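# Free jammed laminating pouch and lay it flat on table

## Task

Pull the stuck laminating pouch free of the laminator and leave it lying flat, entirely on the table top, with none of it resting on or tucked under the laminator and with plenty of distance from the laminator's power cord. The rollers are locked and only turn while the RELEASE key is being held down. At the end the laminator must stand upright and sit wholly on the table, the grippers must have released everything and moved away, and the result must hold without the robot supporting anything.

## Robot and tools

Robot: two arms, left_arm and right_arm, mounted on opposite sides of the table; left_arm's base is on the +y side. The names are labels only and do not match image left or right. Each arm has six joints (waist, shoulder, elbow, wrist pitch, wrist yaw, wrist roll) plus a two-finger gripper. Fingers point along the gripper's +x axis and close along its y axis. The reported hand point sits between the finger pads, roughly 3 to 4 cm behind the tips.

Scene frame: origin at table centre, +z up, table surface at z = +0.020 m. Positions are in metres, orientations as quaternions w,x,y,z, velocities in m/s and rad/s. Reported hand positions may be somewhat wrong, worse when the arm is stretched out.

Tool execute_actions, argument actions (a list holding zero or one item), optional pictures (true/false, images included by default).
- Empty list: no command, just returns the current state.
- Wait: {"steps": N}, N from 1 to 300 control steps of 1/30 s, counted from the previous result; no new command.
- Move: {"rows": [...], "steps": N}, N at most 15 (default 15), up to 15 rows. One row per step; if rows run out, the last row repeats.
Each row is a single list of 14 numbers, each in [-1, 1], covering both arms even if one stays still: left_arm waist, shoulder, elbow, wrist pitch, wrist yaw, wrist roll, gripper opening, then the same seven for right_arm.
The six joint numbers are offsets, not poses: they are measured from the joint angles shown in the most recent result that lists them (before any such result, or for later actions in the same reply, from where the arm is when the action begins), never from the preceding row. Scale: 1.0 equals 0.9615 rad for waist, shoulder and elbow, 1.713 rad for wrist pitch, 1.767 for wrist yaw, 1.728 for wrist roll. So all zeros commands a return to the reference angles; it is not a hold or a wait.
Joint ranges in rad (same for both arms): waist -3.054..3.054, shoulder 0.000..3.142, elbow 0.000..2.356, wrist pitch -1.571..1.571, wrist yaw -1.571..1.571, wrist roll -3.142..3.142. Asking more than 0.010 rad beyond an end gets the whole call refused and nothing is sent. True ends can differ by up to 0.010 rad; targets past them are clipped and a "joint sent to its limit" line may appear (possibly about an earlier move). Absence of that line does not prove there is room left.
The gripper number is absolute: +1 fully open, empty fingers touch near -0.80, values below that change nothing. Full close takes at least about 0.5 s.

Motion limits: each joint's target is kept within a fixed lead of its measured angle (0.211 rad waist/shoulder/elbow, 0.213 wrist pitch, 0.267 wrist yaw, 0.228 wrist roll), and targets that would move a hand over 70 mm from where it is are scaled back. Big moves therefore take several calls. Friction can leave joints short of target, especially at long reach, and tiny turns may not happen; check joint readings after each move. Between calls the arms keep heading to the last target until they have nearly stopped or a step is HELD.

Result lines: the state line gives each gripper's pose and velocities. Joint positions and Joint velocities list each arm's six joints (rad, rad/s) followed by the finger-pad gap in metres (0.088 when fully open). grip_measured is the measured opening on the command scale; to keep hold of something, command clearly below it (further below squeezes harder). Readings may be off by about 1 mm per gripper. "joint command not followed" means the clearance check altered or blocked joint targets on some steps; the rest of the row still ran. HELD marks steps where a row was not fully sent. Joint torques are whole drive outputs with offsets and noise, not pure contact loads. MOTOR HOT warns from 50 °C; at 95 °C an OVER-TEMPERATURE FAULT halts the arm, and if it does not cool it goes limp and drops its load.

Tool zoom_image: camera (cam_head_left, cam_head_right, cam_left_wrist, cam_right_wrist; all 504x504) and region [x0, y0, x1, y1] in pixels from the top-left, at most 504 by 504; returns a closer view of that camera's latest image.

Tool finished_scene: scene (the current scene's number). Replying without any tool call ends everything.

Avoid: knocking or placing anything off the table (fails the task); arms colliding or pressing each other hard (mounts included); contact torque reaching load limits (waist 16.6, shoulder 20.6, elbow 20.5, wrist pitch 5.42, wrist yaw 5.4, wrist roll 5.07 N m, held weight included), which freezes that arm for 10 s; fast hard closes; drops, slips, slams and heavy pushes; long holds that overheat motors. Smooth, brief, low-effort motion is preferred.

Each tool is called after "Call:" as a command line: name --argument value for each argument, lists and objects as JSON in quotes; but a table of rows of numbers goes row by row, as --pt "numbers of a row", without its own name.

## Session

Call:
execute_actions --actions '[]'

Scene clock: 0.00 s of 5200.00 s.
left_arm: end_effector_position=(-0.0078, +0.4105, +0.2169) grip_measured=+0.831 end_effector_quat_wxyz=(-0.070, +0.701, -0.073, -0.706) end_effector_velocity=(+0.003, +0.000, -0.001) end_effector_angular_velocity=(-0.007, -0.008, +0.000) | right_arm: end_effector_position=(+0.0149, -0.4753, +0.1850) grip_measured=+0.855 end_effector_quat_wxyz=(+0.715, -0.282, +0.589, +0.251) end_effector_velocity=(-0.001, -0.000, +0.000) end_effector_angular_velocity=(-0.007, +0.012, -0.016)
Joint positions: left_arm=[-1.339  1.039  0.728 -1.252 -0.003  0.3    0.08 ] | right_arm=[ 1.375  1.365  0.789 -1.178  0.008  2.473  0.081]
Joint velocities: left_arm=[-0.007 -0.007 -0.007 -0.007 -0.007 -0.007 -0.   ] | right_arm=[-0.007 -0.007 -0.002  0.007 -0.007  0.007 -0.   ]
Joint torques (N m, as the arm reports them, + toward a larger angle): no reading
Motor temperatures (°C, as the motors report them): left_arm=[28 31 32 32 32 32] | right_arm=[29 29 29 30 29 32]
Heat: left arm: hottest elbow 32 °C (+0.0 °C/min); right arm: hottest wrist roll 32 °C (+0.0 °C/min).

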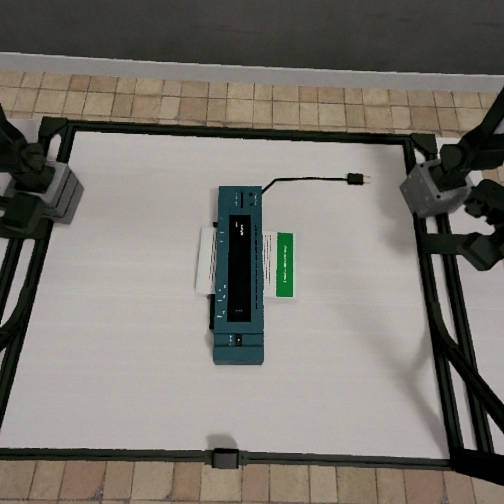

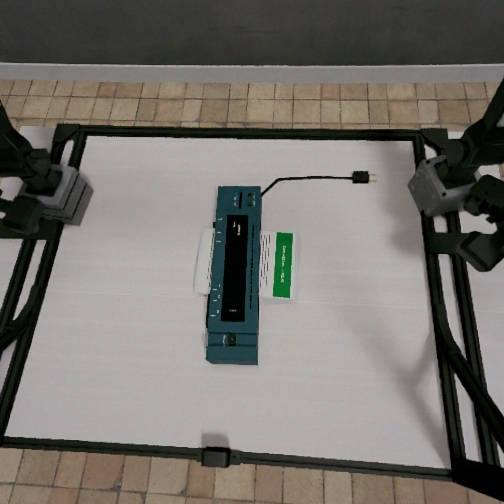

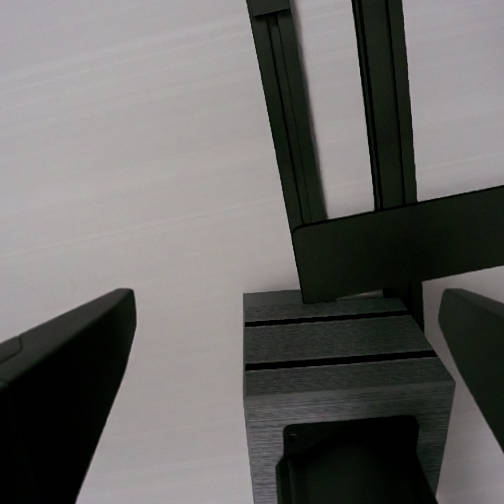

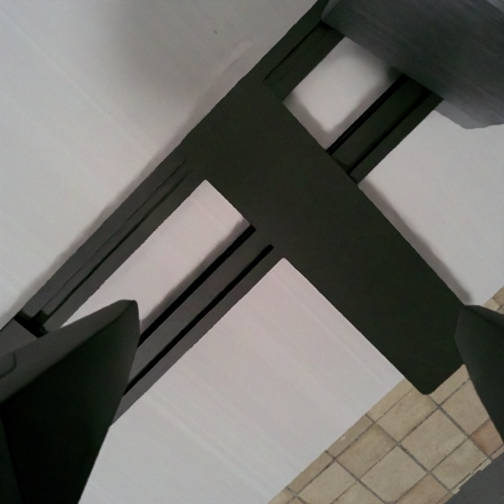

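Call:
zoom_image --camera "cam_head_left" --region '[170, 160, 390, 380]'

Call:
zoom_image --camera "cam_head_right" --region '[170, 160, 390, 380]'

Region (170, 160, 390, 380) of cam_head_left's 504x504 image, scaled by 2.291, with more detail than that image has.

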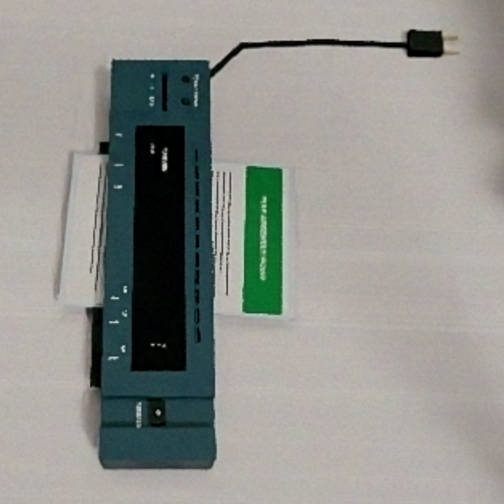

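Region (170, 160, 390, 380) of cam_head_right's 504x504 image, scaled by 2.291, with more detail than that image has.

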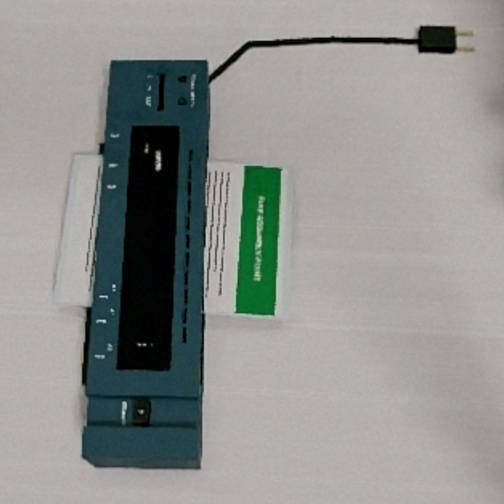

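Call:
execute_actions --actions '[{"rows":[[0.907,0.5,0.75,0.328,0,-0.174,0.8,-1,0.1,0.255,0.257,0,-1,0.8]],"steps":15}]' --pictures false

Call:
execute_actions --actions '[{"steps":30}]' --pictures false

Scene clock: 35.07 s of 5200.00 s.
left_arm: end_effector_position=(-0.1660, +0.1876, +0.3261) grip_measured=+0.800 end_effector_quat_wxyz=(+0.290, +0.425, +0.141, -0.846) end_effector_velocity=(+0.083, -0.523, +0.393) end_effector_angular_velocity=(-0.755, +1.012, +1.278) | right_arm: end_effector_position=(-0.0700, -0.2553, +0.2371) grip_measured=+0.800 end_effector_quat_wxyz=(+0.570, -0.167, +0.687, +0.419) end_effector_velocity=(+0.385, +0.490, -0.006) end_effector_angular_velocity=(+0.642, -0.504, +0.001)
Joint positions: left_arm=[-0.761  1.484  1.294 -0.738  0.005  0.02   0.078] | right_arm=[ 0.584  1.455  1.024 -0.744  0.006  1.583  0.078]
Joint velocities: left_arm=[ 1.209  0.198  1.087  0.374 -0.007 -0.081 -0.   ] | right_arm=[-1.937  0.037 -0.002  0.066  0.007 -2.103 -0.   ]
Joint torques (N m, as the arm reports them, + toward a larger angle): left_arm=[ 0.85 -6.04  8.88  1.16 -0.19 -0.2 ] | right_arm=[-0.23 -3.99  6.45  1.14  0.11 -0.16]
Motor temperatures (°C, as the motors report them): left_arm=[28 32 35 32 32 32] | right_arm=[29 30 31 30 29 32]
Heat: left arm: hottest elbow 35 °C (+5.1 °C/min); right arm: hottest wrist roll 32 °C (+0.0 °C/min).
Steps of this call (steps 1 to 90: nothing new was sent; then 31.57 s passed at rest; steps 91 to 105: all 15 steps of this action). Readings (joint positions):
91: left_arm=[-1.318 1.061 0.749 -1.241 0.004 0.266] | right_arm=[1.355 1.375 0.805 -1.167 -0.001 2.436]
92: left_arm=[-1.274 1.100 0.782 -1.191 0.005 0.216] | right_arm=[1.313 1.392 0.832 -1.118 -0.001 2.390]
94: left_arm=[-1.188 1.193 0.872 -1.084 0.005 0.135] | right_arm=[1.230 1.423 0.904 -1.017 0.001 2.296]
98: left_arm=[-1.029 1.347 1.034 -0.917 0.005 0.059] | right_arm=[1.033 1.444 0.993 -0.827 0.002 2.071]
105: the state above

Scene clock: 36.07 s of 5200.00 s.
left_arm: end_effector_position=(-0.0999, +0.0852, +0.3825) grip_measured=+0.800 end_effector_quat_wxyz=(+0.435, +0.329, +0.169, -0.821) end_effector_velocity=(-0.000, -0.000, +0.001) end_effector_angular_velocity=(-0.012, -0.004, -0.002) | right_arm: end_effector_position=(-0.0324, -0.2156, +0.2370) grip_measured=+0.800 end_effector_quat_wxyz=(+0.508, -0.343, +0.487, +0.622) end_effector_velocity=(+0.002, +0.001, -0.001) end_effector_angular_velocity=(+0.001, -0.012, +0.001)
Joint positions: left_arm=[-0.465  1.507  1.441 -0.691 -0.006  0.006  0.078] | right_arm=[ 0.416  1.457  1.024 -0.74   0.01   0.748  0.078]
Joint velocities: left_arm=[-0.002 -0.002 -0.002  0.007 -0.007  0.007  0.   ] | right_arm=[-0.002  0.002  0.002 -0.007  0.007 -0.007 -0.   ]
Joint torques (N m, as the arm reports them, + toward a larger angle): left_arm=[-0.28 -5.61  8.86  1.48  0.11 -0.19] | right_arm=[-0.2  -3.92  6.53  1.3  -0.01 -0.17]
Motor temperatures (°C, as the motors report them): left_arm=[28 32 36 32 32 32] | right_arm=[29 30 32 31 29 32]
Heat: left arm: hottest elbow 36 °C (+6.7 °C/min); right arm: hottest elbow 32 °C (+0.0 °C/min).
Steps of this call (steps 1 to 30: the robot went on to your last target). Readings (joint positions):
1: left_arm=[-0.719 1.489 1.328 -0.726 0.005 0.018] | right_arm=[0.523 1.457 1.024 -0.742 0.009 1.513]
2: left_arm=[-0.674 1.492 1.358 -0.715 0.005 0.016] | right_arm=[0.476 1.457 1.024 -0.741 0.014 1.444]
4: left_arm=[-0.577 1.494 1.404 -0.701 0.003 0.011] | right_arm=[0.427 1.457 1.024 -0.741 0.015 1.304]
8: left_arm=[-0.465 1.497 1.440 -0.692 -0.008 0.006] | right_arm=[0.417 1.457 1.024 -0.740 0.010 1.024]
30: the state above

Call:
execute_actions --actions '[{"rows":[[0,0.36,0,-0.06,0,0,0.8,-0.33,0.12,0,0,0,-0.433,0.8]],"steps":15}]' --pictures false

Call:
execute_actions --actions '[{"steps":10}]'

Scene clock: 39.63 s of 5200.00 s.
left_arm: end_effector_position=(-0.1049, +0.0779, +0.2295) grip_measured=+0.800 end_effector_quat_wxyz=(+0.384, +0.506, +0.262, -0.727) end_effector_velocity=(-0.005, -0.011, +0.036) end_effector_angular_velocity=(-0.097, +0.044, +0.012) | right_arm: end_effector_position=(+0.0538, -0.1617, +0.2034) grip_measured=+0.800 end_effector_quat_wxyz=(+0.449, -0.498, +0.333, +0.663) end_effector_velocity=(+0.002, -0.005, -0.001) end_effector_angular_velocity=(+0.001, -0.064, +0.176)
Joint positions: left_arm=[-0.465  1.856  1.437 -0.793 -0.006  0.006  0.078] | right_arm=[ 0.099  1.571  1.027 -0.74   0.011  0.015  0.078]
Joint velocities: left_arm=[-0.002 -0.056  0.042  0.007 -0.022 -0.007 -0.   ] | right_arm=[ 0.002 -0.002 -0.002 -0.022  0.007 -0.183 -0.   ]
Joint torques (N m, as the arm reports them, + toward a larger angle): left_arm=[-0.06 -8.85  7.35  0.74 -0.02  0.  ] | right_arm=[-0.07 -4.75  4.93  1.02 -0.03 -0.14]
Motor temperatures (°C, as the motors report them): left_arm=[28 32 36 32 32 32] | right_arm=[29 31 32 31 29 32]
Heat: left arm: hottest elbow 36 °C (+6.1 °C/min); right arm: hottest elbow 32 °C (+0.0 °C/min).
Steps of this call (steps 1 to 15: the robot went on to your last target; steps 16 to 90: nothing new was sent; then 0.07 s passed at rest; steps 91 to 105: all 15 steps of this action). Readings (joint positions):
91: left_arm=[-0.465 1.530 1.443 -0.707 -0.006 0.006] | right_arm=[0.394 1.473 1.024 -0.740 -0.007 0.688]
92: left_arm=[-0.465 1.554 1.453 -0.723 -0.006 0.006] | right_arm=[0.341 1.492 1.028 -0.734 -0.005 0.620]
94: left_arm=[-0.465 1.623 1.458 -0.749 -0.006 0.006] | right_arm=[0.218 1.538 1.029 -0.736 0.008 0.484]
98: left_arm=[-0.465 1.798 1.453 -0.781 -0.006 0.006] | right_arm=[0.102 1.571 1.027 -0.740 0.017 0.208]
105: the state above

Scene clock: 39.97 s of 5200.00 s.
left_arm: end_effector_position=(-0.1051, +0.0777, +0.2302) grip_measured=+0.800 end_effector_quat_wxyz=(+0.384, +0.505, +0.262, -0.727) end_effector_velocity=(+0.003, +0.000, -0.000) end_effector_angular_velocity=(-0.004, -0.019, +0.012) | right_arm: end_effector_position=(+0.0538, -0.1617, +0.2034) grip_measured=+0.800 end_effector_quat_wxyz=(+0.446, -0.501, +0.328, +0.665) end_effector_velocity=(-0.001, +0.001, +0.000) end_effector_angular_velocity=(+0.005, +0.007, +0.007)
Joint positions: left_arm=[-0.465  1.855  1.438 -0.793 -0.006  0.006  0.078] | right_arm=[ 0.099  1.571  1.027 -0.74   0.011  0.003  0.078]
Joint velocities: left_arm=[-0.002 -0.002 -0.002 -0.007 -0.022 -0.007 -0.   ] | right_arm=[-0.002 -0.002 -0.002  0.007 -0.007 -0.007  0.   ]
Joint torques (N m, as the arm reports them, + toward a larger angle): left_arm=[-0.06 -9.15  7.49  0.69 -0.02  0.  ] | right_arm=[-0.09 -4.75  4.99  1.01 -0.03 -0.18]
Motor temperatures (°C, as the motors report them): left_arm=[28 32 36 32 32 32] | right_arm=[29 31 32 31 29 32]
Heat: left arm: hottest elbow 36 °C (+6.0 °C/min); right arm: hottest elbow 32 °C (+0.0 °C/min).
Steps of this call (steps 1 to 10: the robot went on to your last target). Readings (joint positions):
1: left_arm=[-0.465 1.855 1.438 -0.793 -0.006 0.006] | right_arm=[0.099 1.571 1.027 -0.740 0.011 0.011]
2: left_arm=[-0.465 1.855 1.438 -0.793 -0.006 0.006] | right_arm=[0.099 1.571 1.027 -0.740 0.011 0.008]
4: left_arm=[-0.465 1.855 1.438 -0.793 -0.006 0.006] | right_arm=[0.099 1.571 1.027 -0.740 0.011 0.005]
8: left_arm=[-0.465 1.855 1.438 -0.793 -0.006 0.006] | right_arm=[0.099 1.571 1.027 -0.740 0.011 0.003]
10: the state above

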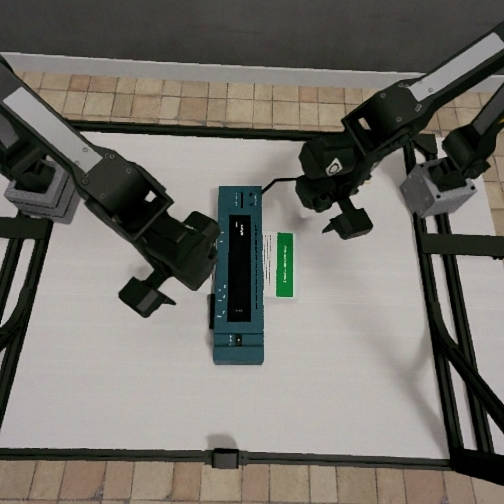

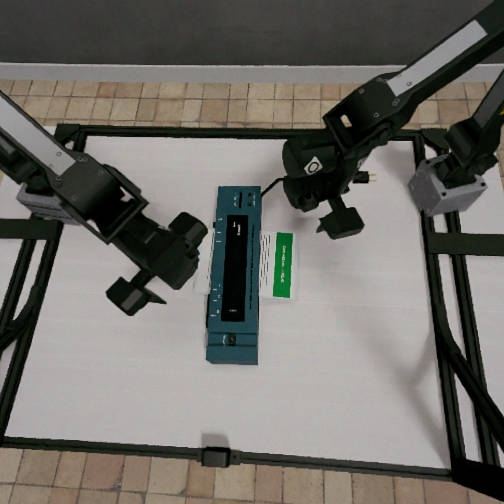

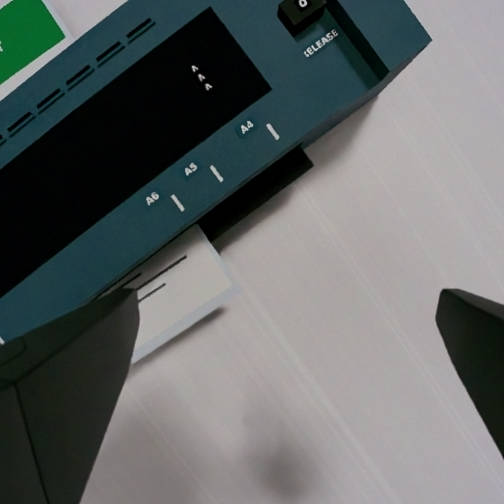

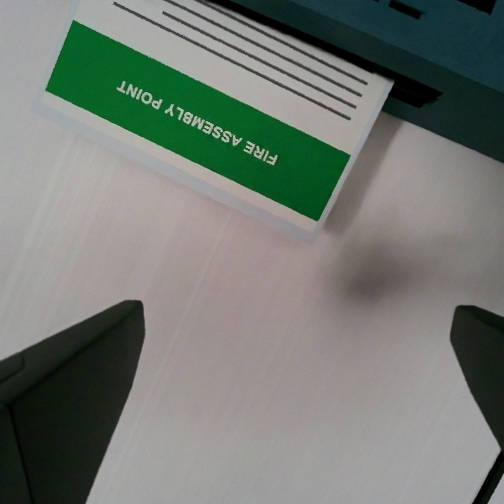

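Call:
execute_actions --actions '[{"rows":[[-0.027,0.2,0.397,0.06,0,0,-0.85,0.597,0,-0.3,0.84,0.42,-0.507,0.0]],"steps":15}]' --pictures false

Call:
execute_actions --actions '[{"steps":12}]' --pictures false

Scene clock: 68.23 s of 5200.00 s.
left_arm: end_effector_position=(-0.1754, -0.0014, +0.2932) grip_measured=-0.802 end_effector_quat_wxyz=(+0.410, +0.394, +0.197, -0.799) end_effector_velocity=(-0.002, +0.003, -0.006) end_effector_angular_velocity=(+0.013, -0.011, +0.003) | right_arm: end_effector_position=(-0.0763, -0.1621, +0.2458) grip_measured=+0.002 end_effector_quat_wxyz=(+0.420, -0.514, -0.326, +0.673) end_effector_velocity=(-0.151, +0.117, +0.295) end_effector_angular_velocity=(+1.192, +1.314, +0.051)
Joint positions: left_arm=[-0.49   2.037  1.816 -0.69  -0.006  0.006  0.   ] | right_arm=[ 0.67   1.577  0.743  0.231  0.743 -0.845  0.039]
Joint velocities: left_arm=[-0.007  0.007 -0.002 -0.007 -0.007 -0.007  0.   ] | right_arm=[-0.002 -0.002 -0.002  1.971  0.095 -0.315 -0.001]
Joint torques (N m, as the arm reports them, + toward a larger angle): left_arm=[-0.11 -9.96  8.15  1.27 -0.01  0.  ] | right_arm=[ 0.23 -5.56  4.87  1.77  0.35 -0.11]
Motor temperatures (°C, as the motors report them): left_arm=[28 37 38 33 32 32] | right_arm=[29 32 33 31 29 32]
Heat: left arm: hottest elbow 38 °C (+5.1 °C/min); right arm: hottest elbow 33 °C (+1.0 °C/min).
Steps of this call (steps 1 to 30: the robot went on to your last target; steps 31 to 90: nothing new was sent; then 24.77 s passed at rest; steps 91 to 105: all 15 steps of this action). Readings (joint positions):
91: left_arm=[-0.466 1.882 1.471 -0.799 -0.006 0.006] | right_arm=[0.124 1.568 0.991 -0.675 0.089 -0.055]
92: left_arm=[-0.469 1.922 1.528 -0.757 -0.005 0.006] | right_arm=[0.181 1.562 0.943 -0.600 0.180 -0.126]
94: left_arm=[-0.478 2.002 1.662 -0.704 -0.005 0.006] | right_arm=[0.315 1.565 0.841 -0.479 0.337 -0.267]
98: left_arm=[-0.489 2.037 1.784 -0.693 -0.006 0.006] | right_arm=[0.569 1.582 0.745 -0.233 0.632 -0.547]
105: the state above

Scene clock: 68.63 s of 5200.00 s.
left_arm: end_effector_position=(-0.1755, -0.0015, +0.2933) grip_measured=-0.802 end_effector_quat_wxyz=(+0.410, +0.394, +0.197, -0.799) end_effector_velocity=(-0.003, +0.001, +0.001) end_effector_angular_velocity=(-0.007, +0.003, +0.003) | right_arm: end_effector_position=(-0.0996, -0.1459, +0.3230) grip_measured=+0.000 end_effector_quat_wxyz=(+0.535, -0.326, -0.333, +0.704) end_effector_velocity=(-0.002, +0.002, +0.022) end_effector_angular_velocity=(+0.068, +0.111, +0.004)
Joint positions: left_arm=[-0.49   2.037  1.816 -0.69  -0.006  0.006  0.   ] | right_arm=[ 0.671  1.572  0.743  0.687  0.752 -0.87   0.039]
Joint velocities: left_arm=[-0.007 -0.002 -0.002  0.007 -0.007 -0.007  0.   ] | right_arm=[-0.002 -0.002 -0.002  0.125 -0.007  0.007 -0.   ]
Joint torques (N m, as the arm reports them, + toward a larger angle): left_arm=[-0.1  -9.81  8.18  1.22 -0.01  0.  ] | right_arm=[ 0.17 -5.09  5.    1.95  0.14 -0.1 ]
Motor temperatures (°C, as the motors report them): left_arm=[28 37 38 33 32 32] | right_arm=[29 32 33 31 29 32]
Heat: left arm: hottest elbow 38 °C (+5.0 °C/min); right arm: hottest elbow 33 °C (+1.0 °C/min).
Steps of this call (steps 1 to 12: the robot went on to your last target). Readings (joint positions):
1: left_arm=[-0.490 2.037 1.816 -0.690 -0.006 0.006] | right_arm=[0.670 1.577 0.743 0.297 0.746 -0.853]
2: left_arm=[-0.490 2.037 1.816 -0.690 -0.006 0.006] | right_arm=[0.670 1.577 0.743 0.362 0.748 -0.859]
4: left_arm=[-0.490 2.037 1.816 -0.690 -0.006 0.006] | right_arm=[0.670 1.577 0.743 0.492 0.749 -0.865]
8: left_arm=[-0.490 2.037 1.816 -0.690 -0.006 0.006] | right_arm=[0.671 1.573 0.743 0.658 0.751 -0.869]
12: the state above

Call:
execute_actions --actions '[{"rows":[[0,0.1,0,0,0,0,-0.85,0,0.2,-0.2,0.007,0,0,0],[0,0.1,0,0,0,0,-0.85,0,0.2,-0.2,0.007,0,0,0],[0,0.1,0,0,0,0,-0.85,0,0.2,-0.293,0.007,0,0,0],[0,0.15,0,0,0,0,-0.85,0,0.3,-0.293,0.007,0,0,0],[0,0.15,0,0,0,0,-0.85,0,0.3,-0.293,0.007,0,0,0],[0,0.2,0,0,0,0,-0.85,0,0.4,-0.293,0.007,0,0,0],[0,0.2,0,0,0,0,-0.85,0,0.4,-0.293,0.007,0,0,0],[0,0.25,0,0,0,0,-0.85,0,0.49,-0.293,0.007,0,0,0]],"steps":15}]' --pictures false

Call:
execute_actions --actions '[{"steps":10}]'

Scene clock: 71.73 s of 5200.00 s.
left_arm: end_effector_position=(-0.1758, -0.0019, +0.1695) grip_measured=-0.802 end_effector_quat_wxyz=(+0.382, +0.489, +0.245, -0.745) end_effector_velocity=(-0.003, +0.004, -0.000) end_effector_angular_velocity=(+0.012, +0.004, -0.004) | right_arm: end_effector_position=(-0.0234, -0.1978, +0.0813) grip_measured=+0.000 end_effector_quat_wxyz=(+0.336, -0.619, -0.328, +0.629) end_effector_velocity=(+0.139, -0.094, -0.167) end_effector_angular_velocity=(-0.396, -0.591, +0.015)
Joint positions: left_arm=[-0.49   2.279  1.813 -0.692 -0.006  0.006  0.   ] | right_arm=[ 0.671  2.026  0.467  0.691  0.751 -0.87   0.039]
Joint velocities: left_arm=[-0.007 -0.002 -0.002 -0.007  0.007 -0.007  0.   ] | right_arm=[-0.002  0.383 -0.291 -0.022 -0.007 -0.022  0.   ]
Joint torques (N m, as the arm reports them, + toward a larger angle): left_arm=[ -0.06 -12.19   7.41   1.03  -0.02   0.  ] | right_arm=[-0.01 -6.1   3.63  2.08  0.36  0.01]
Motor temperatures (°C, as the motors report them): left_arm=[28 37 38 33 32 32] | right_arm=[29 33 33 32 29 32]
Heat: left arm: hottest elbow 38 °C (+4.0 °C/min); right arm: hottest shoulder 33 °C (+1.0 °C/min).
Steps of this call (steps 1 to 30: the robot went on to your last target; steps 31 to 78: nothing new was sent; steps 79 to 93: all 15 steps of this action). Readings (joint positions):
79: left_arm=[-0.490 2.048 1.816 -0.690 -0.006 0.006] | right_arm=[0.671 1.584 0.733 0.707 0.752 -0.870]
80: left_arm=[-0.490 2.057 1.819 -0.686 -0.006 0.006] | right_arm=[0.671 1.598 0.721 0.715 0.752 -0.870]
82: left_arm=[-0.490 2.086 1.820 -0.686 -0.006 0.006] | right_arm=[0.671 1.642 0.677 0.708 0.752 -0.870]
86: left_arm=[-0.490 2.185 1.820 -0.688 -0.006 0.006] | right_arm=[0.671 1.775 0.575 0.703 0.752 -0.870]
93: the state above

Scene clock: 72.07 s of 5200.00 s.
left_arm: end_effector_position=(-0.1763, -0.0026, +0.1707) grip_measured=-0.802 end_effector_quat_wxyz=(+0.382, +0.487, +0.245, -0.746) end_effector_velocity=(-0.001, -0.001, +0.001) end_effector_angular_velocity=(-0.008, +0.001, +0.007) | right_arm: end_effector_position=(-0.0206, -0.1997, +0.0777) grip_measured=+0.000 end_effector_quat_wxyz=(+0.334, -0.623, -0.328, +0.628) end_effector_velocity=(-0.004, -0.001, -0.000) end_effector_angular_velocity=(-0.013, -0.007, +0.029)
Joint positions: left_arm=[-0.49   2.278  1.815 -0.69  -0.006  0.006  0.   ] | right_arm=[ 0.671  2.038  0.459  0.7    0.751 -0.87   0.039]
Joint velocities: left_arm=[-0.002 -0.002 -0.002  0.007 -0.007 -0.007  0.   ] | right_arm=[ 0.002 -0.007  0.002 -0.007 -0.022 -0.022 -0.   ]
Joint torques (N m, as the arm reports them, + toward a larger angle): left_arm=[ -0.06 -12.01   7.3    0.85  -0.02   0.  ] | right_arm=[-0.01 -4.25  2.46  1.41  0.36 -0.01]
Motor temperatures (°C, as the motors report them): left_arm=[28 38 38 33 32 32] | right_arm=[29 33 33 32 29 32]
Heat: left arm: hottest shoulder 38 °C (+4.1 °C/min); right arm: hottest shoulder 33 °C (+1.0 °C/min).
Steps of this call (steps 1 to 10: the robot went on to your last target). Readings (joint positions):
1: left_arm=[-0.490 2.279 1.813 -0.692 -0.006 0.006] | right_arm=[0.671 2.035 0.461 0.692 0.751 -0.870]
2: left_arm=[-0.490 2.279 1.813 -0.689 -0.006 0.006] | right_arm=[0.671 2.037 0.459 0.694 0.751 -0.870]
4: left_arm=[-0.490 2.278 1.815 -0.688 -0.006 0.006] | right_arm=[0.671 2.037 0.459 0.700 0.751 -0.870]
8: left_arm=[-0.490 2.278 1.815 -0.690 -0.006 0.006] | right_arm=[0.671 2.038 0.459 0.700 0.751 -0.870]
10: the state above

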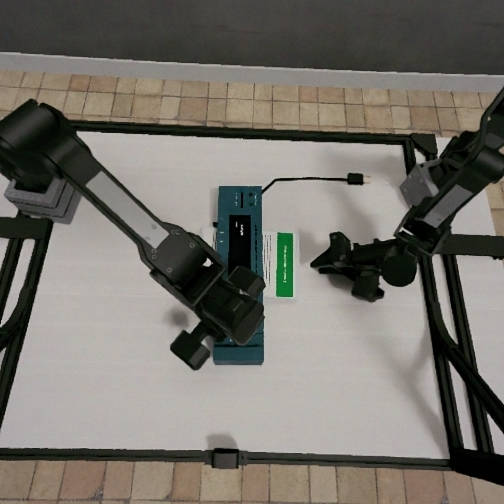

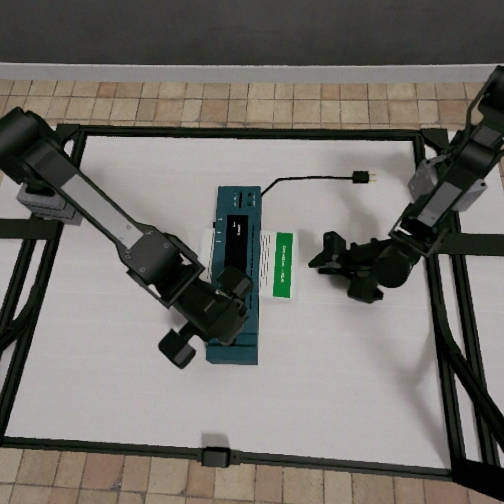

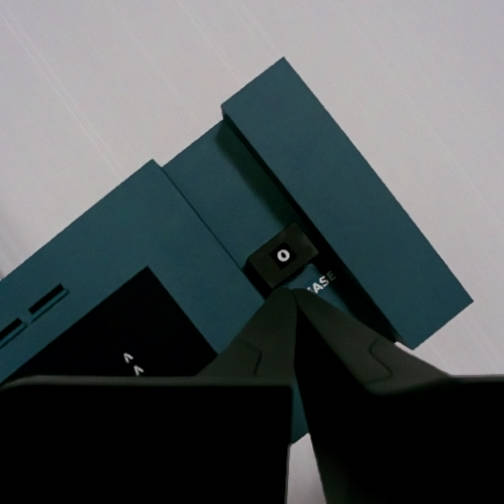

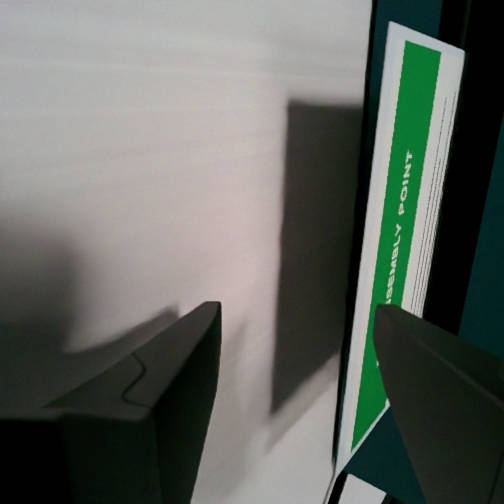

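Call:
execute_actions --actions '[{"rows":[[0,0.02,0.01,0,0,0,-0.85,0,0.03,0,0.06,0.01,-0.02,0],[0,0.02,0.01,0,0,0,-0.85,0,0.06,0,0.09,0.02,-0.03,0],[0,0.03,0.015,0,0,0,-0.85,0,0.09,0,0.12,0.03,-0.04,0],[0,0.04,0.02,0,0,0,-0.85,0,0.12,0,0.15,0.03,-0.05,0],[0,0.05,0.025,0,0,0,-0.85,0,0.15,0,0.18,0.04,-0.06,0],[0,0.06,0.03,0,0,0,-0.85,0,0.18,0,0.21,0.05,-0.07,0],[0,0.07,0.035,0,0,0,-0.85,0,0.21,0,0.24,0.055,-0.08,0],[0,0.08,0.04,0,0,0,-0.85,0,0.24,0,0.27,0.06,-0.09,0],[-0.005,0.09,0.045,0,0,0,-0.85,0,0.27,0.007,0.3,0.067,-0.101,0],[-0.005,0.098,0.045,0,0,0,-0.85,0.003,0.302,0.007,0.3,0.067,-0.101,0]],"steps":15}]' --pictures false

Call:
execute_actions --actions '[{"steps":10}]'

Scene clock: 95.40 s of 5200.00 s.
left_arm: end_effector_position=(-0.1797, -0.0071, +0.1533) grip_measured=-0.802 end_effector_quat_wxyz=(+0.380, +0.496, +0.249, -0.741) end_effector_velocity=(-0.001, +0.002, -0.001) end_effector_angular_velocity=(+0.012, +0.004, +0.001) | right_arm: end_effector_position=(-0.0320, -0.1768, +0.0943) grip_measured=+0.000 end_effector_quat_wxyz=(+0.428, -0.560, -0.394, +0.590) end_effector_velocity=(-0.001, +0.004, +0.002) end_effector_angular_velocity=(+0.052, +0.008, -0.005)
Joint positions: left_arm=[-0.491  2.336  1.852 -0.691 -0.006  0.006  0.   ] | right_arm=[ 0.68   2.247  0.471  1.229  0.901 -1.059  0.039]
Joint velocities: left_arm=[-0.002  0.002  0.002 -0.007  0.007 -0.007  0.   ] | right_arm=[-0.002  0.056  0.007  0.125  0.022 -0.051 -0.   ]
Joint torques (N m, as the arm reports them, + toward a larger angle): left_arm=[-0.43 -8.47  7.74  0.93  0.    0.01] | right_arm=[-0.39  2.56  1.16 -0.23 -0.86  0.66]
Motor temperatures (°C, as the motors report them): left_arm=[28 43 38 33 32 32] | right_arm=[29 33 32 33 29 32]
Heat: left arm: hottest shoulder 43 °C (+7.1 °C/min); right arm: hottest shoulder 33 °C (+1.0 °C/min).
Steps of this call (steps 1 to 30: the robot went on to your last target; steps 31 to 90: nothing new was sent; then 19.83 s passed at rest; steps 91 to 105: all 15 steps of this action). Readings (joint positions):
91: left_arm=[-0.490 2.278 1.815 -0.690 -0.006 0.006] | right_arm=[0.671 2.042 0.459 0.721 0.754 -0.877]
92: left_arm=[-0.490 2.278 1.815 -0.690 -0.006 0.006] | right_arm=[0.671 2.054 0.458 0.761 0.763 -0.889]
94: left_arm=[-0.490 2.281 1.818 -0.690 -0.006 0.006] | right_arm=[0.672 2.090 0.458 0.855 0.786 -0.921]
98: left_arm=[-0.490 2.307 1.837 -0.690 -0.006 0.006] | right_arm=[0.675 2.170 0.460 1.061 0.849 -0.997]
105: the state above

Scene clock: 95.73 s of 5200.00 s.
left_arm: end_effector_position=(-0.1798, -0.0070, +0.1532) grip_measured=-0.802 end_effector_quat_wxyz=(+0.380, +0.496, +0.249, -0.741) end_effector_velocity=(+0.003, +0.004, +0.001) end_effector_angular_velocity=(+0.019, -0.002, +0.006) | right_arm: end_effector_position=(-0.0320, -0.1767, +0.0944) grip_measured=+0.000 end_effector_quat_wxyz=(+0.430, -0.559, -0.395, +0.589) end_effector_velocity=(-0.002, -0.002, -0.001) end_effector_angular_velocity=(-0.007, -0.011, +0.016)
Joint positions: left_arm=[-0.491  2.336  1.852 -0.691 -0.006  0.006  0.   ] | right_arm=[ 0.68   2.252  0.471  1.24   0.903 -1.062  0.039]
Joint velocities: left_arm=[ 0.002 -0.007 -0.002 -0.022  0.007 -0.007  0.   ] | right_arm=[ 0.007 -0.002 -0.002 -0.007 -0.007 -0.007 -0.   ]
Joint torques (N m, as the arm reports them, + toward a larger angle): left_arm=[-0.43 -8.29  7.8   0.96  0.01  0.01] | right_arm=[-0.46  2.61  1.12 -0.27 -0.86  0.65]
Motor temperatures (°C, as the motors report them): left_arm=[28 43 38 33 32 32] | right_arm=[29 33 32 33 29 32]
Heat: left arm: hottest shoulder 43 °C (+7.0 °C/min); right arm: hottest shoulder 33 °C (+1.0 °C/min).
Steps of this call (steps 1 to 10: the robot went on to your last target). Readings (joint positions):
1: left_arm=[-0.491 2.336 1.852 -0.691 -0.006 0.006] | right_arm=[0.680 2.249 0.471 1.233 0.902 -1.060]
2: left_arm=[-0.491 2.336 1.852 -0.691 -0.006 0.006] | right_arm=[0.680 2.250 0.471 1.236 0.902 -1.061]
4: left_arm=[-0.491 2.336 1.852 -0.691 -0.006 0.006] | right_arm=[0.680 2.251 0.471 1.238 0.903 -1.062]
8: left_arm=[-0.491 2.336 1.852 -0.691 -0.006 0.006] | right_arm=[0.680 2.252 0.471 1.240 0.903 -1.062]
10: the state above

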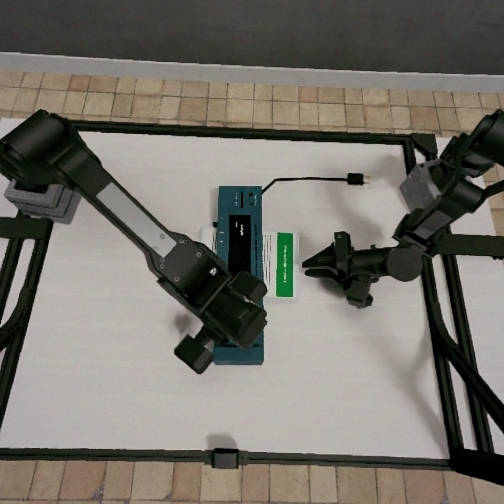

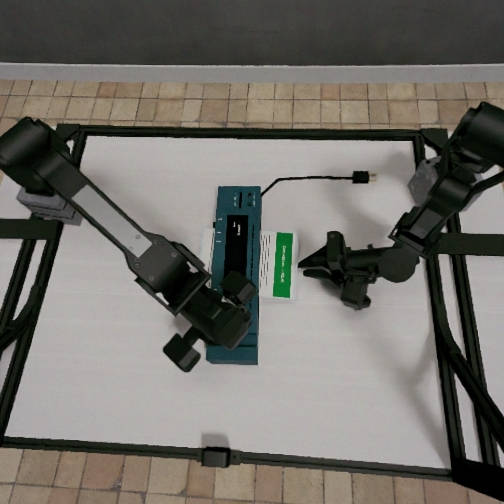

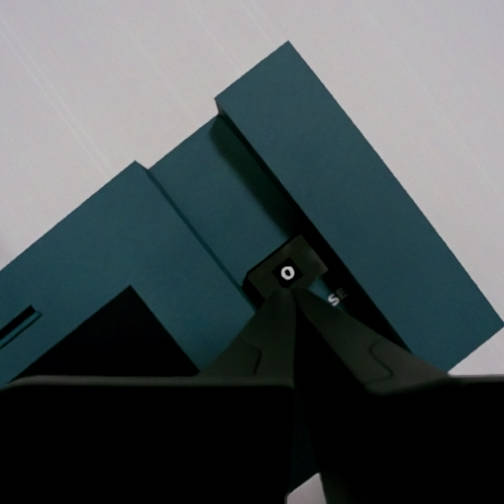

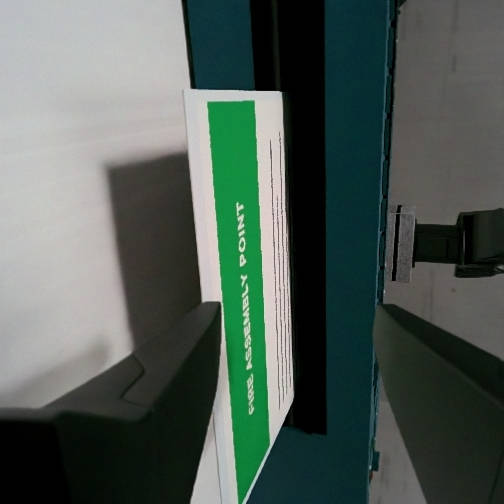

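Call:
execute_actions --actions '[{"rows":[[0,0.02,0.005,0,0,0,-0.85,0,-0.15,0,0,0,0,0],[0,0.03,0.01,0,0,0,-0.85,0,-0.25,0,-0.05,-0.03,0.02,0],[0,0.04,0.015,0,0,0,-0.85,-0.03,-0.33,0.03,-0.1,-0.06,0.04,0],[0,0.05,0.02,0,0,0,-0.85,-0.06,-0.33,0.06,-0.2,-0.1,0.06,0],[0,0.06,0.025,0,0,0,-0.85,-0.099,-0.33,0.093,-0.3,-0.14,0.09,0],[0,0.07,0.025,0,0,0,-0.85,-0.099,-0.33,0.093,-0.473,-0.169,0.109,0]],"steps":15}]' --pictures false

Call:
execute_actions --actions '[{"steps":12}]'

Scene clock: 110.37 s of 5200.00 s.
left_arm: end_effector_position=(-0.1805, -0.0075, +0.1503) grip_measured=-0.802 end_effector_quat_wxyz=(+0.378, +0.500, +0.251, -0.738) end_effector_velocity=(+0.003, +0.005, -0.000) end_effector_angular_velocity=(+0.015, -0.016, +0.007) | right_arm: end_effector_position=(-0.0313, -0.1784, +0.0921) grip_measured=+0.000 end_effector_quat_wxyz=(+0.305, -0.624, -0.292, +0.658) end_effector_velocity=(+0.065, -0.053, -0.069) end_effector_angular_velocity=(-0.378, -0.404, -0.004)
Joint positions: left_arm=[-0.491  2.351  1.869 -0.705 -0.006  0.005  0.   ] | right_arm=[ 0.587  1.938  0.561  0.476  0.609 -0.879  0.039]
Joint velocities: left_arm=[-0.002 -0.007 -0.007 -0.022 -0.007 -0.007  0.   ] | right_arm=[-0.012 -0.002 -0.002 -0.564 -0.037  0.022 -0.   ]
Joint torques (N m, as the arm reports them, + toward a larger angle): left_arm=[ 0.   -6.5   7.9   1.9  -0.03  0.02] | right_arm=[-0.17 -5.44  3.04  1.52  0.22  0.1 ]
Motor temperatures (°C, as the motors report them): left_arm=[28 42 39 34 32 32] | right_arm=[29 32 31 32 29 33]
Heat: left arm: hottest shoulder 42 °C (+5.1 °C/min); right arm: hottest wrist roll 33 °C (+1.0 °C/min).
Steps of this call (steps 1 to 30: the robot went on to your last target; steps 31 to 90: nothing new was sent; then 11.13 s passed at rest; steps 91 to 105: all 15 steps of this action). Readings (joint positions):
91: left_arm=[-0.491 2.336 1.852 -0.692 -0.008 0.005] | right_arm=[0.679 2.224 0.471 1.230 0.898 -1.060]
92: left_arm=[-0.491 2.336 1.853 -0.692 -0.008 0.005] | right_arm=[0.679 2.185 0.469 1.191 0.876 -1.050]
94: left_arm=[-0.491 2.339 1.857 -0.696 -0.008 0.005] | right_arm=[0.665 2.076 0.474 1.100 0.818 -1.012]
98: left_arm=[-0.491 2.348 1.867 -0.705 -0.007 0.005] | right_arm=[0.599 1.948 0.557 0.856 0.657 -0.907]
105: the state above

Scene clock: 110.77 s of 5200.00 s.
left_arm: end_effector_position=(-0.1804, -0.0074, +0.1503) grip_measured=-0.802 end_effector_quat_wxyz=(+0.378, +0.500, +0.251, -0.738) end_effector_velocity=(+0.005, +0.004, -0.003) end_effector_angular_velocity=(+0.018, -0.021, +0.040) | right_arm: end_effector_position=(-0.0263, -0.1827, +0.0868) grip_measured=+0.000 end_effector_quat_wxyz=(+0.291, -0.639, -0.287, +0.652) end_effector_velocity=(-0.002, +0.002, +0.002) end_effector_angular_velocity=(+0.003, +0.008, +0.007)
Joint positions: left_arm=[-0.491  2.351  1.869 -0.705 -0.006  0.005  0.   ] | right_arm=[ 0.587  1.938  0.561  0.432  0.606 -0.877  0.039]
Joint velocities: left_arm=[-0.002 -0.002 -0.007 -0.022 -0.022 -0.037  0.   ] | right_arm=[-0.002 -0.002  0.002  0.007 -0.007 -0.007 -0.   ]
Joint torques (N m, as the arm reports them, + toward a larger angle): left_arm=[ 0.01 -6.5   7.91  1.9  -0.02  0.02] | right_arm=[-0.2  -5.41  3.01  1.28  0.22  0.11]
Motor temperatures (°C, as the motors report them): left_arm=[28 41 39 34 32 32] | right_arm=[29 32 31 32 29 33]
Heat: left arm: hottest shoulder 41 °C (+4.0 °C/min); right arm: hottest wrist roll 33 °C (+1.0 °C/min).
Steps of this call (steps 1 to 12: the robot went on to your last target). Readings (joint positions):
1: left_arm=[-0.491 2.351 1.869 -0.705 -0.006 0.005] | right_arm=[0.587 1.938 0.561 0.462 0.608 -0.879]
2: left_arm=[-0.491 2.351 1.869 -0.705 -0.006 0.005] | right_arm=[0.587 1.938 0.561 0.454 0.608 -0.878]
4: left_arm=[-0.491 2.351 1.869 -0.705 -0.006 0.005] | right_arm=[0.587 1.938 0.561 0.441 0.607 -0.878]
8: left_arm=[-0.491 2.351 1.869 -0.705 -0.006 0.005] | right_arm=[0.587 1.938 0.561 0.434 0.607 -0.877]
12: the state above

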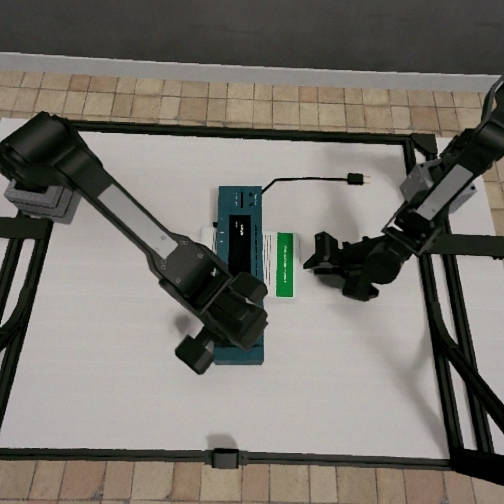

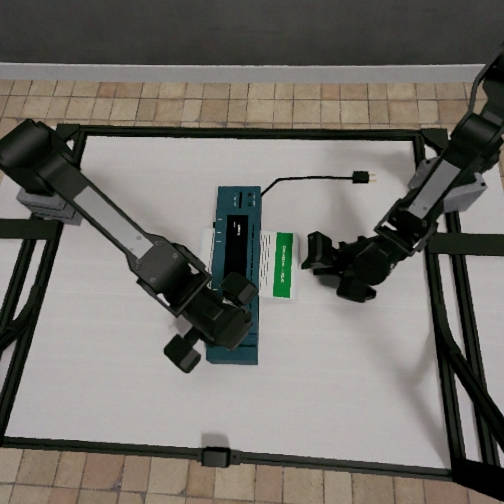

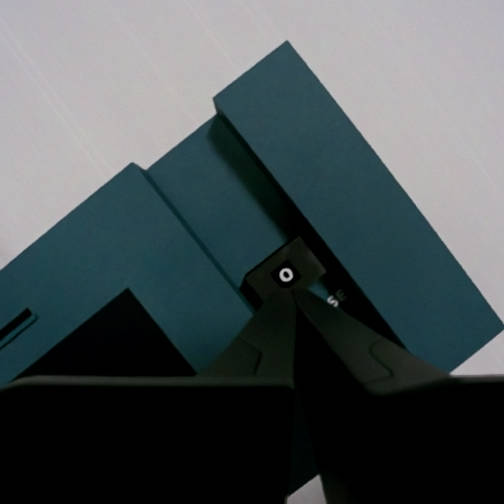

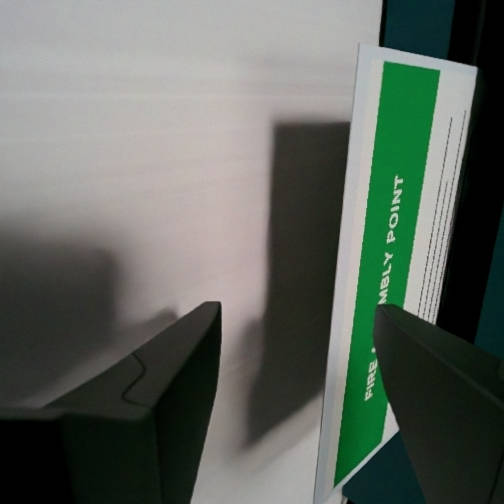

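Call:
zoom_image --camera "cam_left_wrist" --region '[200, 200, 400, 400]'

Region (200, 200, 400, 400) of cam_left_wrist's 504x504 image, scaled by 2.520, with more detail than that image has.

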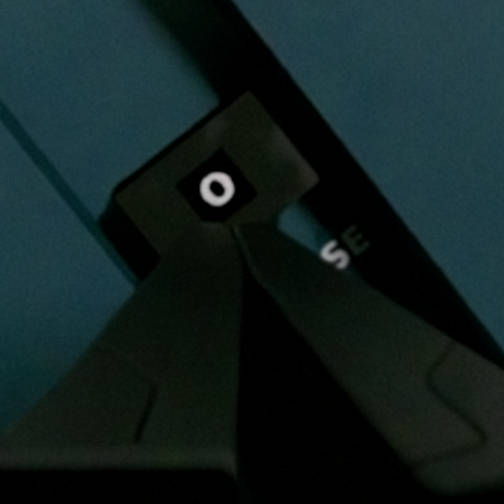

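Call:
execute_actions --actions '[{"rows":[[0,-0.03,0.013,0.009,0,0,-0.85,-0.014,0.03,0.013,0,-0.005,-0.007,0],[0,-0.04,0.013,0.009,0,0,-0.85,-0.028,0.04,0.027,0,-0.009,-0.014,0],[0,-0.04,0.013,0.009,0,0,-0.85,-0.043,0.05,0.04,0,-0.014,-0.022,0],[0,-0.04,0.013,0.009,0,0.05,-0.85,-0.057,0.059,0.054,0.003,-0.018,-0.029,0],[0,-0.04,0.013,0.009,0,0.1,-0.85,-0.071,0.068,0.067,0.004,-0.023,-0.036,0],[0,-0.04,0.013,0.009,0,0.2,-0.85,-0.085,0.076,0.081,0.005,-0.028,-0.043,0],[0,-0.04,0.013,0.009,0,0.3,-0.85,-0.1,0.085,0.095,0.006,-0.032,-0.05,0],[0,-0.04,0.013,0.009,0,0.4,-0.85,-0.114,0.093,0.108,0.007,-0.037,-0.058,0],[0,-0.04,0.013,0.009,0,0.52,-0.85,-0.128,0.101,0.122,0.008,-0.041,-0.065,0],[0,-0.04,0.013,0.009,0,0.52,-0.85,-0.143,0.112,0.135,0.008,-0.046,-0.072,0]],"steps":15}]' --pictures false

Call:
execute_actions --actions '[{"steps":12}]'

Scene clock: 119.80 s of 5200.00 s.
left_arm: end_effector_position=(-0.1844, -0.0127, +0.1668) grip_measured=-0.802 end_effector_quat_wxyz=(+0.183, +0.589, -0.047, -0.786) end_effector_velocity=(+0.006, +0.005, -0.003) end_effector_angular_velocity=(-0.448, -0.703, -1.784) | right_arm: end_effector_position=(-0.0198, -0.1370, +0.0782) grip_measured=+0.000 end_effector_quat_wxyz=(+0.285, -0.649, -0.280, +0.647) end_effector_velocity=(-0.003, +0.000, -0.012) end_effector_angular_velocity=(-0.052, -0.036, +0.078)
Joint positions: left_arm=[-0.492  2.325  1.874 -0.688 -0.007  0.748  0.   ] | right_arm=[ 0.452  2.033  0.679  0.444  0.53  -0.995  0.039]
Joint velocities: left_arm=[ 0.002 -0.002 -0.002 -0.037 -0.007  1.971  0.   ] | right_arm=[-0.017  0.032  0.017 -0.007 -0.066 -0.081 -0.   ]
Joint torques (N m, as the arm reports them, + toward a larger angle): left_arm=[ -0.02 -13.7    8.03   0.74   0.05   0.16] | right_arm=[-0.09 -4.89  4.12  1.51  0.16 -0.09]
Motor temperatures (°C, as the motors report them): left_arm=[28 41 39 35 32 32] | right_arm=[29 33 31 33 29 33]
Heat: left arm: hottest shoulder 41 °C (+4.0 °C/min); right arm: hottest shoulder 33 °C (+0.0 °C/min).
Steps of this call (steps 1 to 30: the robot went on to your last target; steps 31 to 90: nothing new was sent; then 5.53 s passed at rest; steps 91 to 105: all 15 steps of this action). Readings (joint positions):
91: left_arm=[-0.492 2.347 1.870 -0.705 -0.007 0.005] | right_arm=[0.586 1.940 0.561 0.432 0.604 -0.877]
92: left_arm=[-0.492 2.343 1.870 -0.704 -0.007 0.005] | right_arm=[0.582 1.946 0.564 0.431 0.601 -0.882]
94: left_arm=[-0.492 2.338 1.870 -0.702 -0.007 0.022] | right_arm=[0.563 1.965 0.578 0.431 0.589 -0.901]
98: left_arm=[-0.492 2.330 1.874 -0.687 -0.007 0.270] | right_arm=[0.511 2.002 0.623 0.437 0.561 -0.947]
105: the state above

Scene clock: 120.20 s of 5200.00 s.
left_arm: end_effector_position=(-0.1844, -0.0127, +0.1668) grip_measured=-0.802 end_effector_quat_wxyz=(+0.139, +0.600, -0.105, -0.780) end_effector_velocity=(+0.002, -0.001, +0.001) end_effector_angular_velocity=(-0.004, -0.009, -0.001) | right_arm: end_effector_position=(-0.0199, -0.1374, +0.0769) grip_measured=+0.000 end_effector_quat_wxyz=(+0.282, -0.650, -0.281, +0.647) end_effector_velocity=(+0.003, -0.003, -0.003) end_effector_angular_velocity=(-0.020, -0.027, +0.017)
Joint positions: left_arm=[-0.492  2.325  1.874 -0.688 -0.007  0.896  0.   ] | right_arm=[ 0.451  2.037  0.68   0.444  0.527 -0.998  0.039]
Joint velocities: left_arm=[ 0.002 -0.002  0.002 -0.007 -0.007  0.007  0.   ] | right_arm=[-0.002 -0.002 -0.002 -0.022 -0.007 -0.022 -0.   ]
Joint torques (N m, as the arm reports them, + toward a larger angle): left_arm=[ -0.04 -13.71   8.02   0.73   0.06   0.18] | right_arm=[-0.18 -4.92  4.25  1.52  0.18 -0.12]
Motor temperatures (°C, as the motors report them): left_arm=[28 41 39 35 32 32] | right_arm=[29 33 31 33 29 33]
Heat: left arm: hottest shoulder 41 °C (+4.1 °C/min); right arm: hottest shoulder 33 °C (+0.0 °C/min).
Steps of this call (steps 1 to 12: the robot went on to your last target). Readings (joint positions):
1: left_arm=[-0.492 2.325 1.874 -0.688 -0.007 0.798] | right_arm=[0.452 2.035 0.679 0.444 0.529 -0.996]
2: left_arm=[-0.492 2.325 1.874 -0.688 -0.007 0.831] | right_arm=[0.451 2.036 0.679 0.444 0.528 -0.997]
4: left_arm=[-0.492 2.325 1.874 -0.688 -0.007 0.867] | right_arm=[0.451 2.037 0.679 0.444 0.528 -0.998]
8: left_arm=[-0.492 2.325 1.874 -0.688 -0.007 0.891] | right_arm=[0.451 2.037 0.680 0.444 0.527 -0.998]
12: the state above

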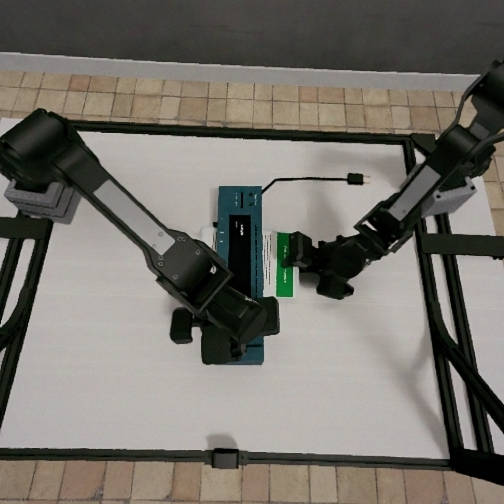

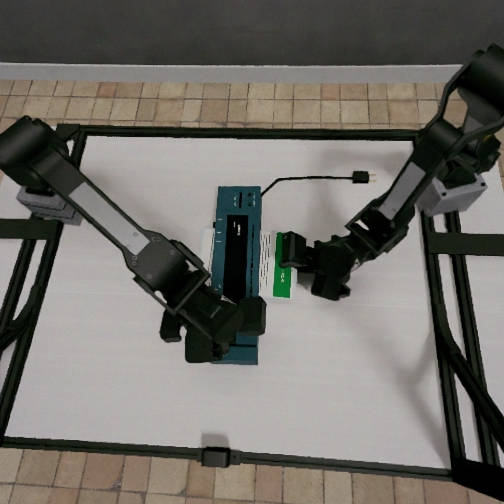

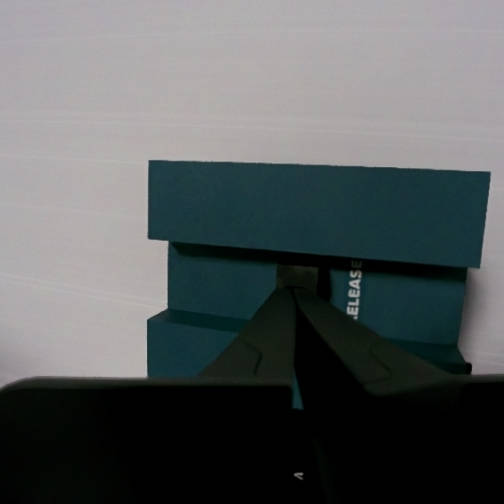

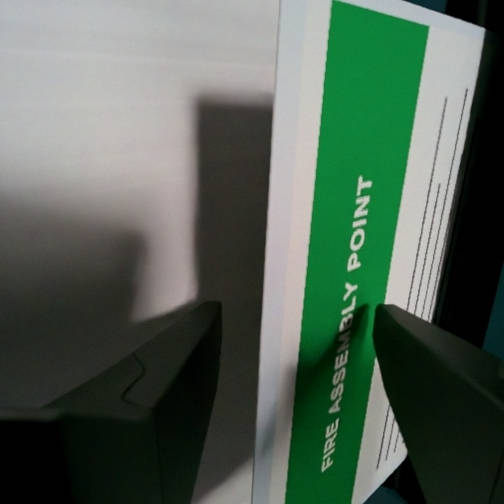

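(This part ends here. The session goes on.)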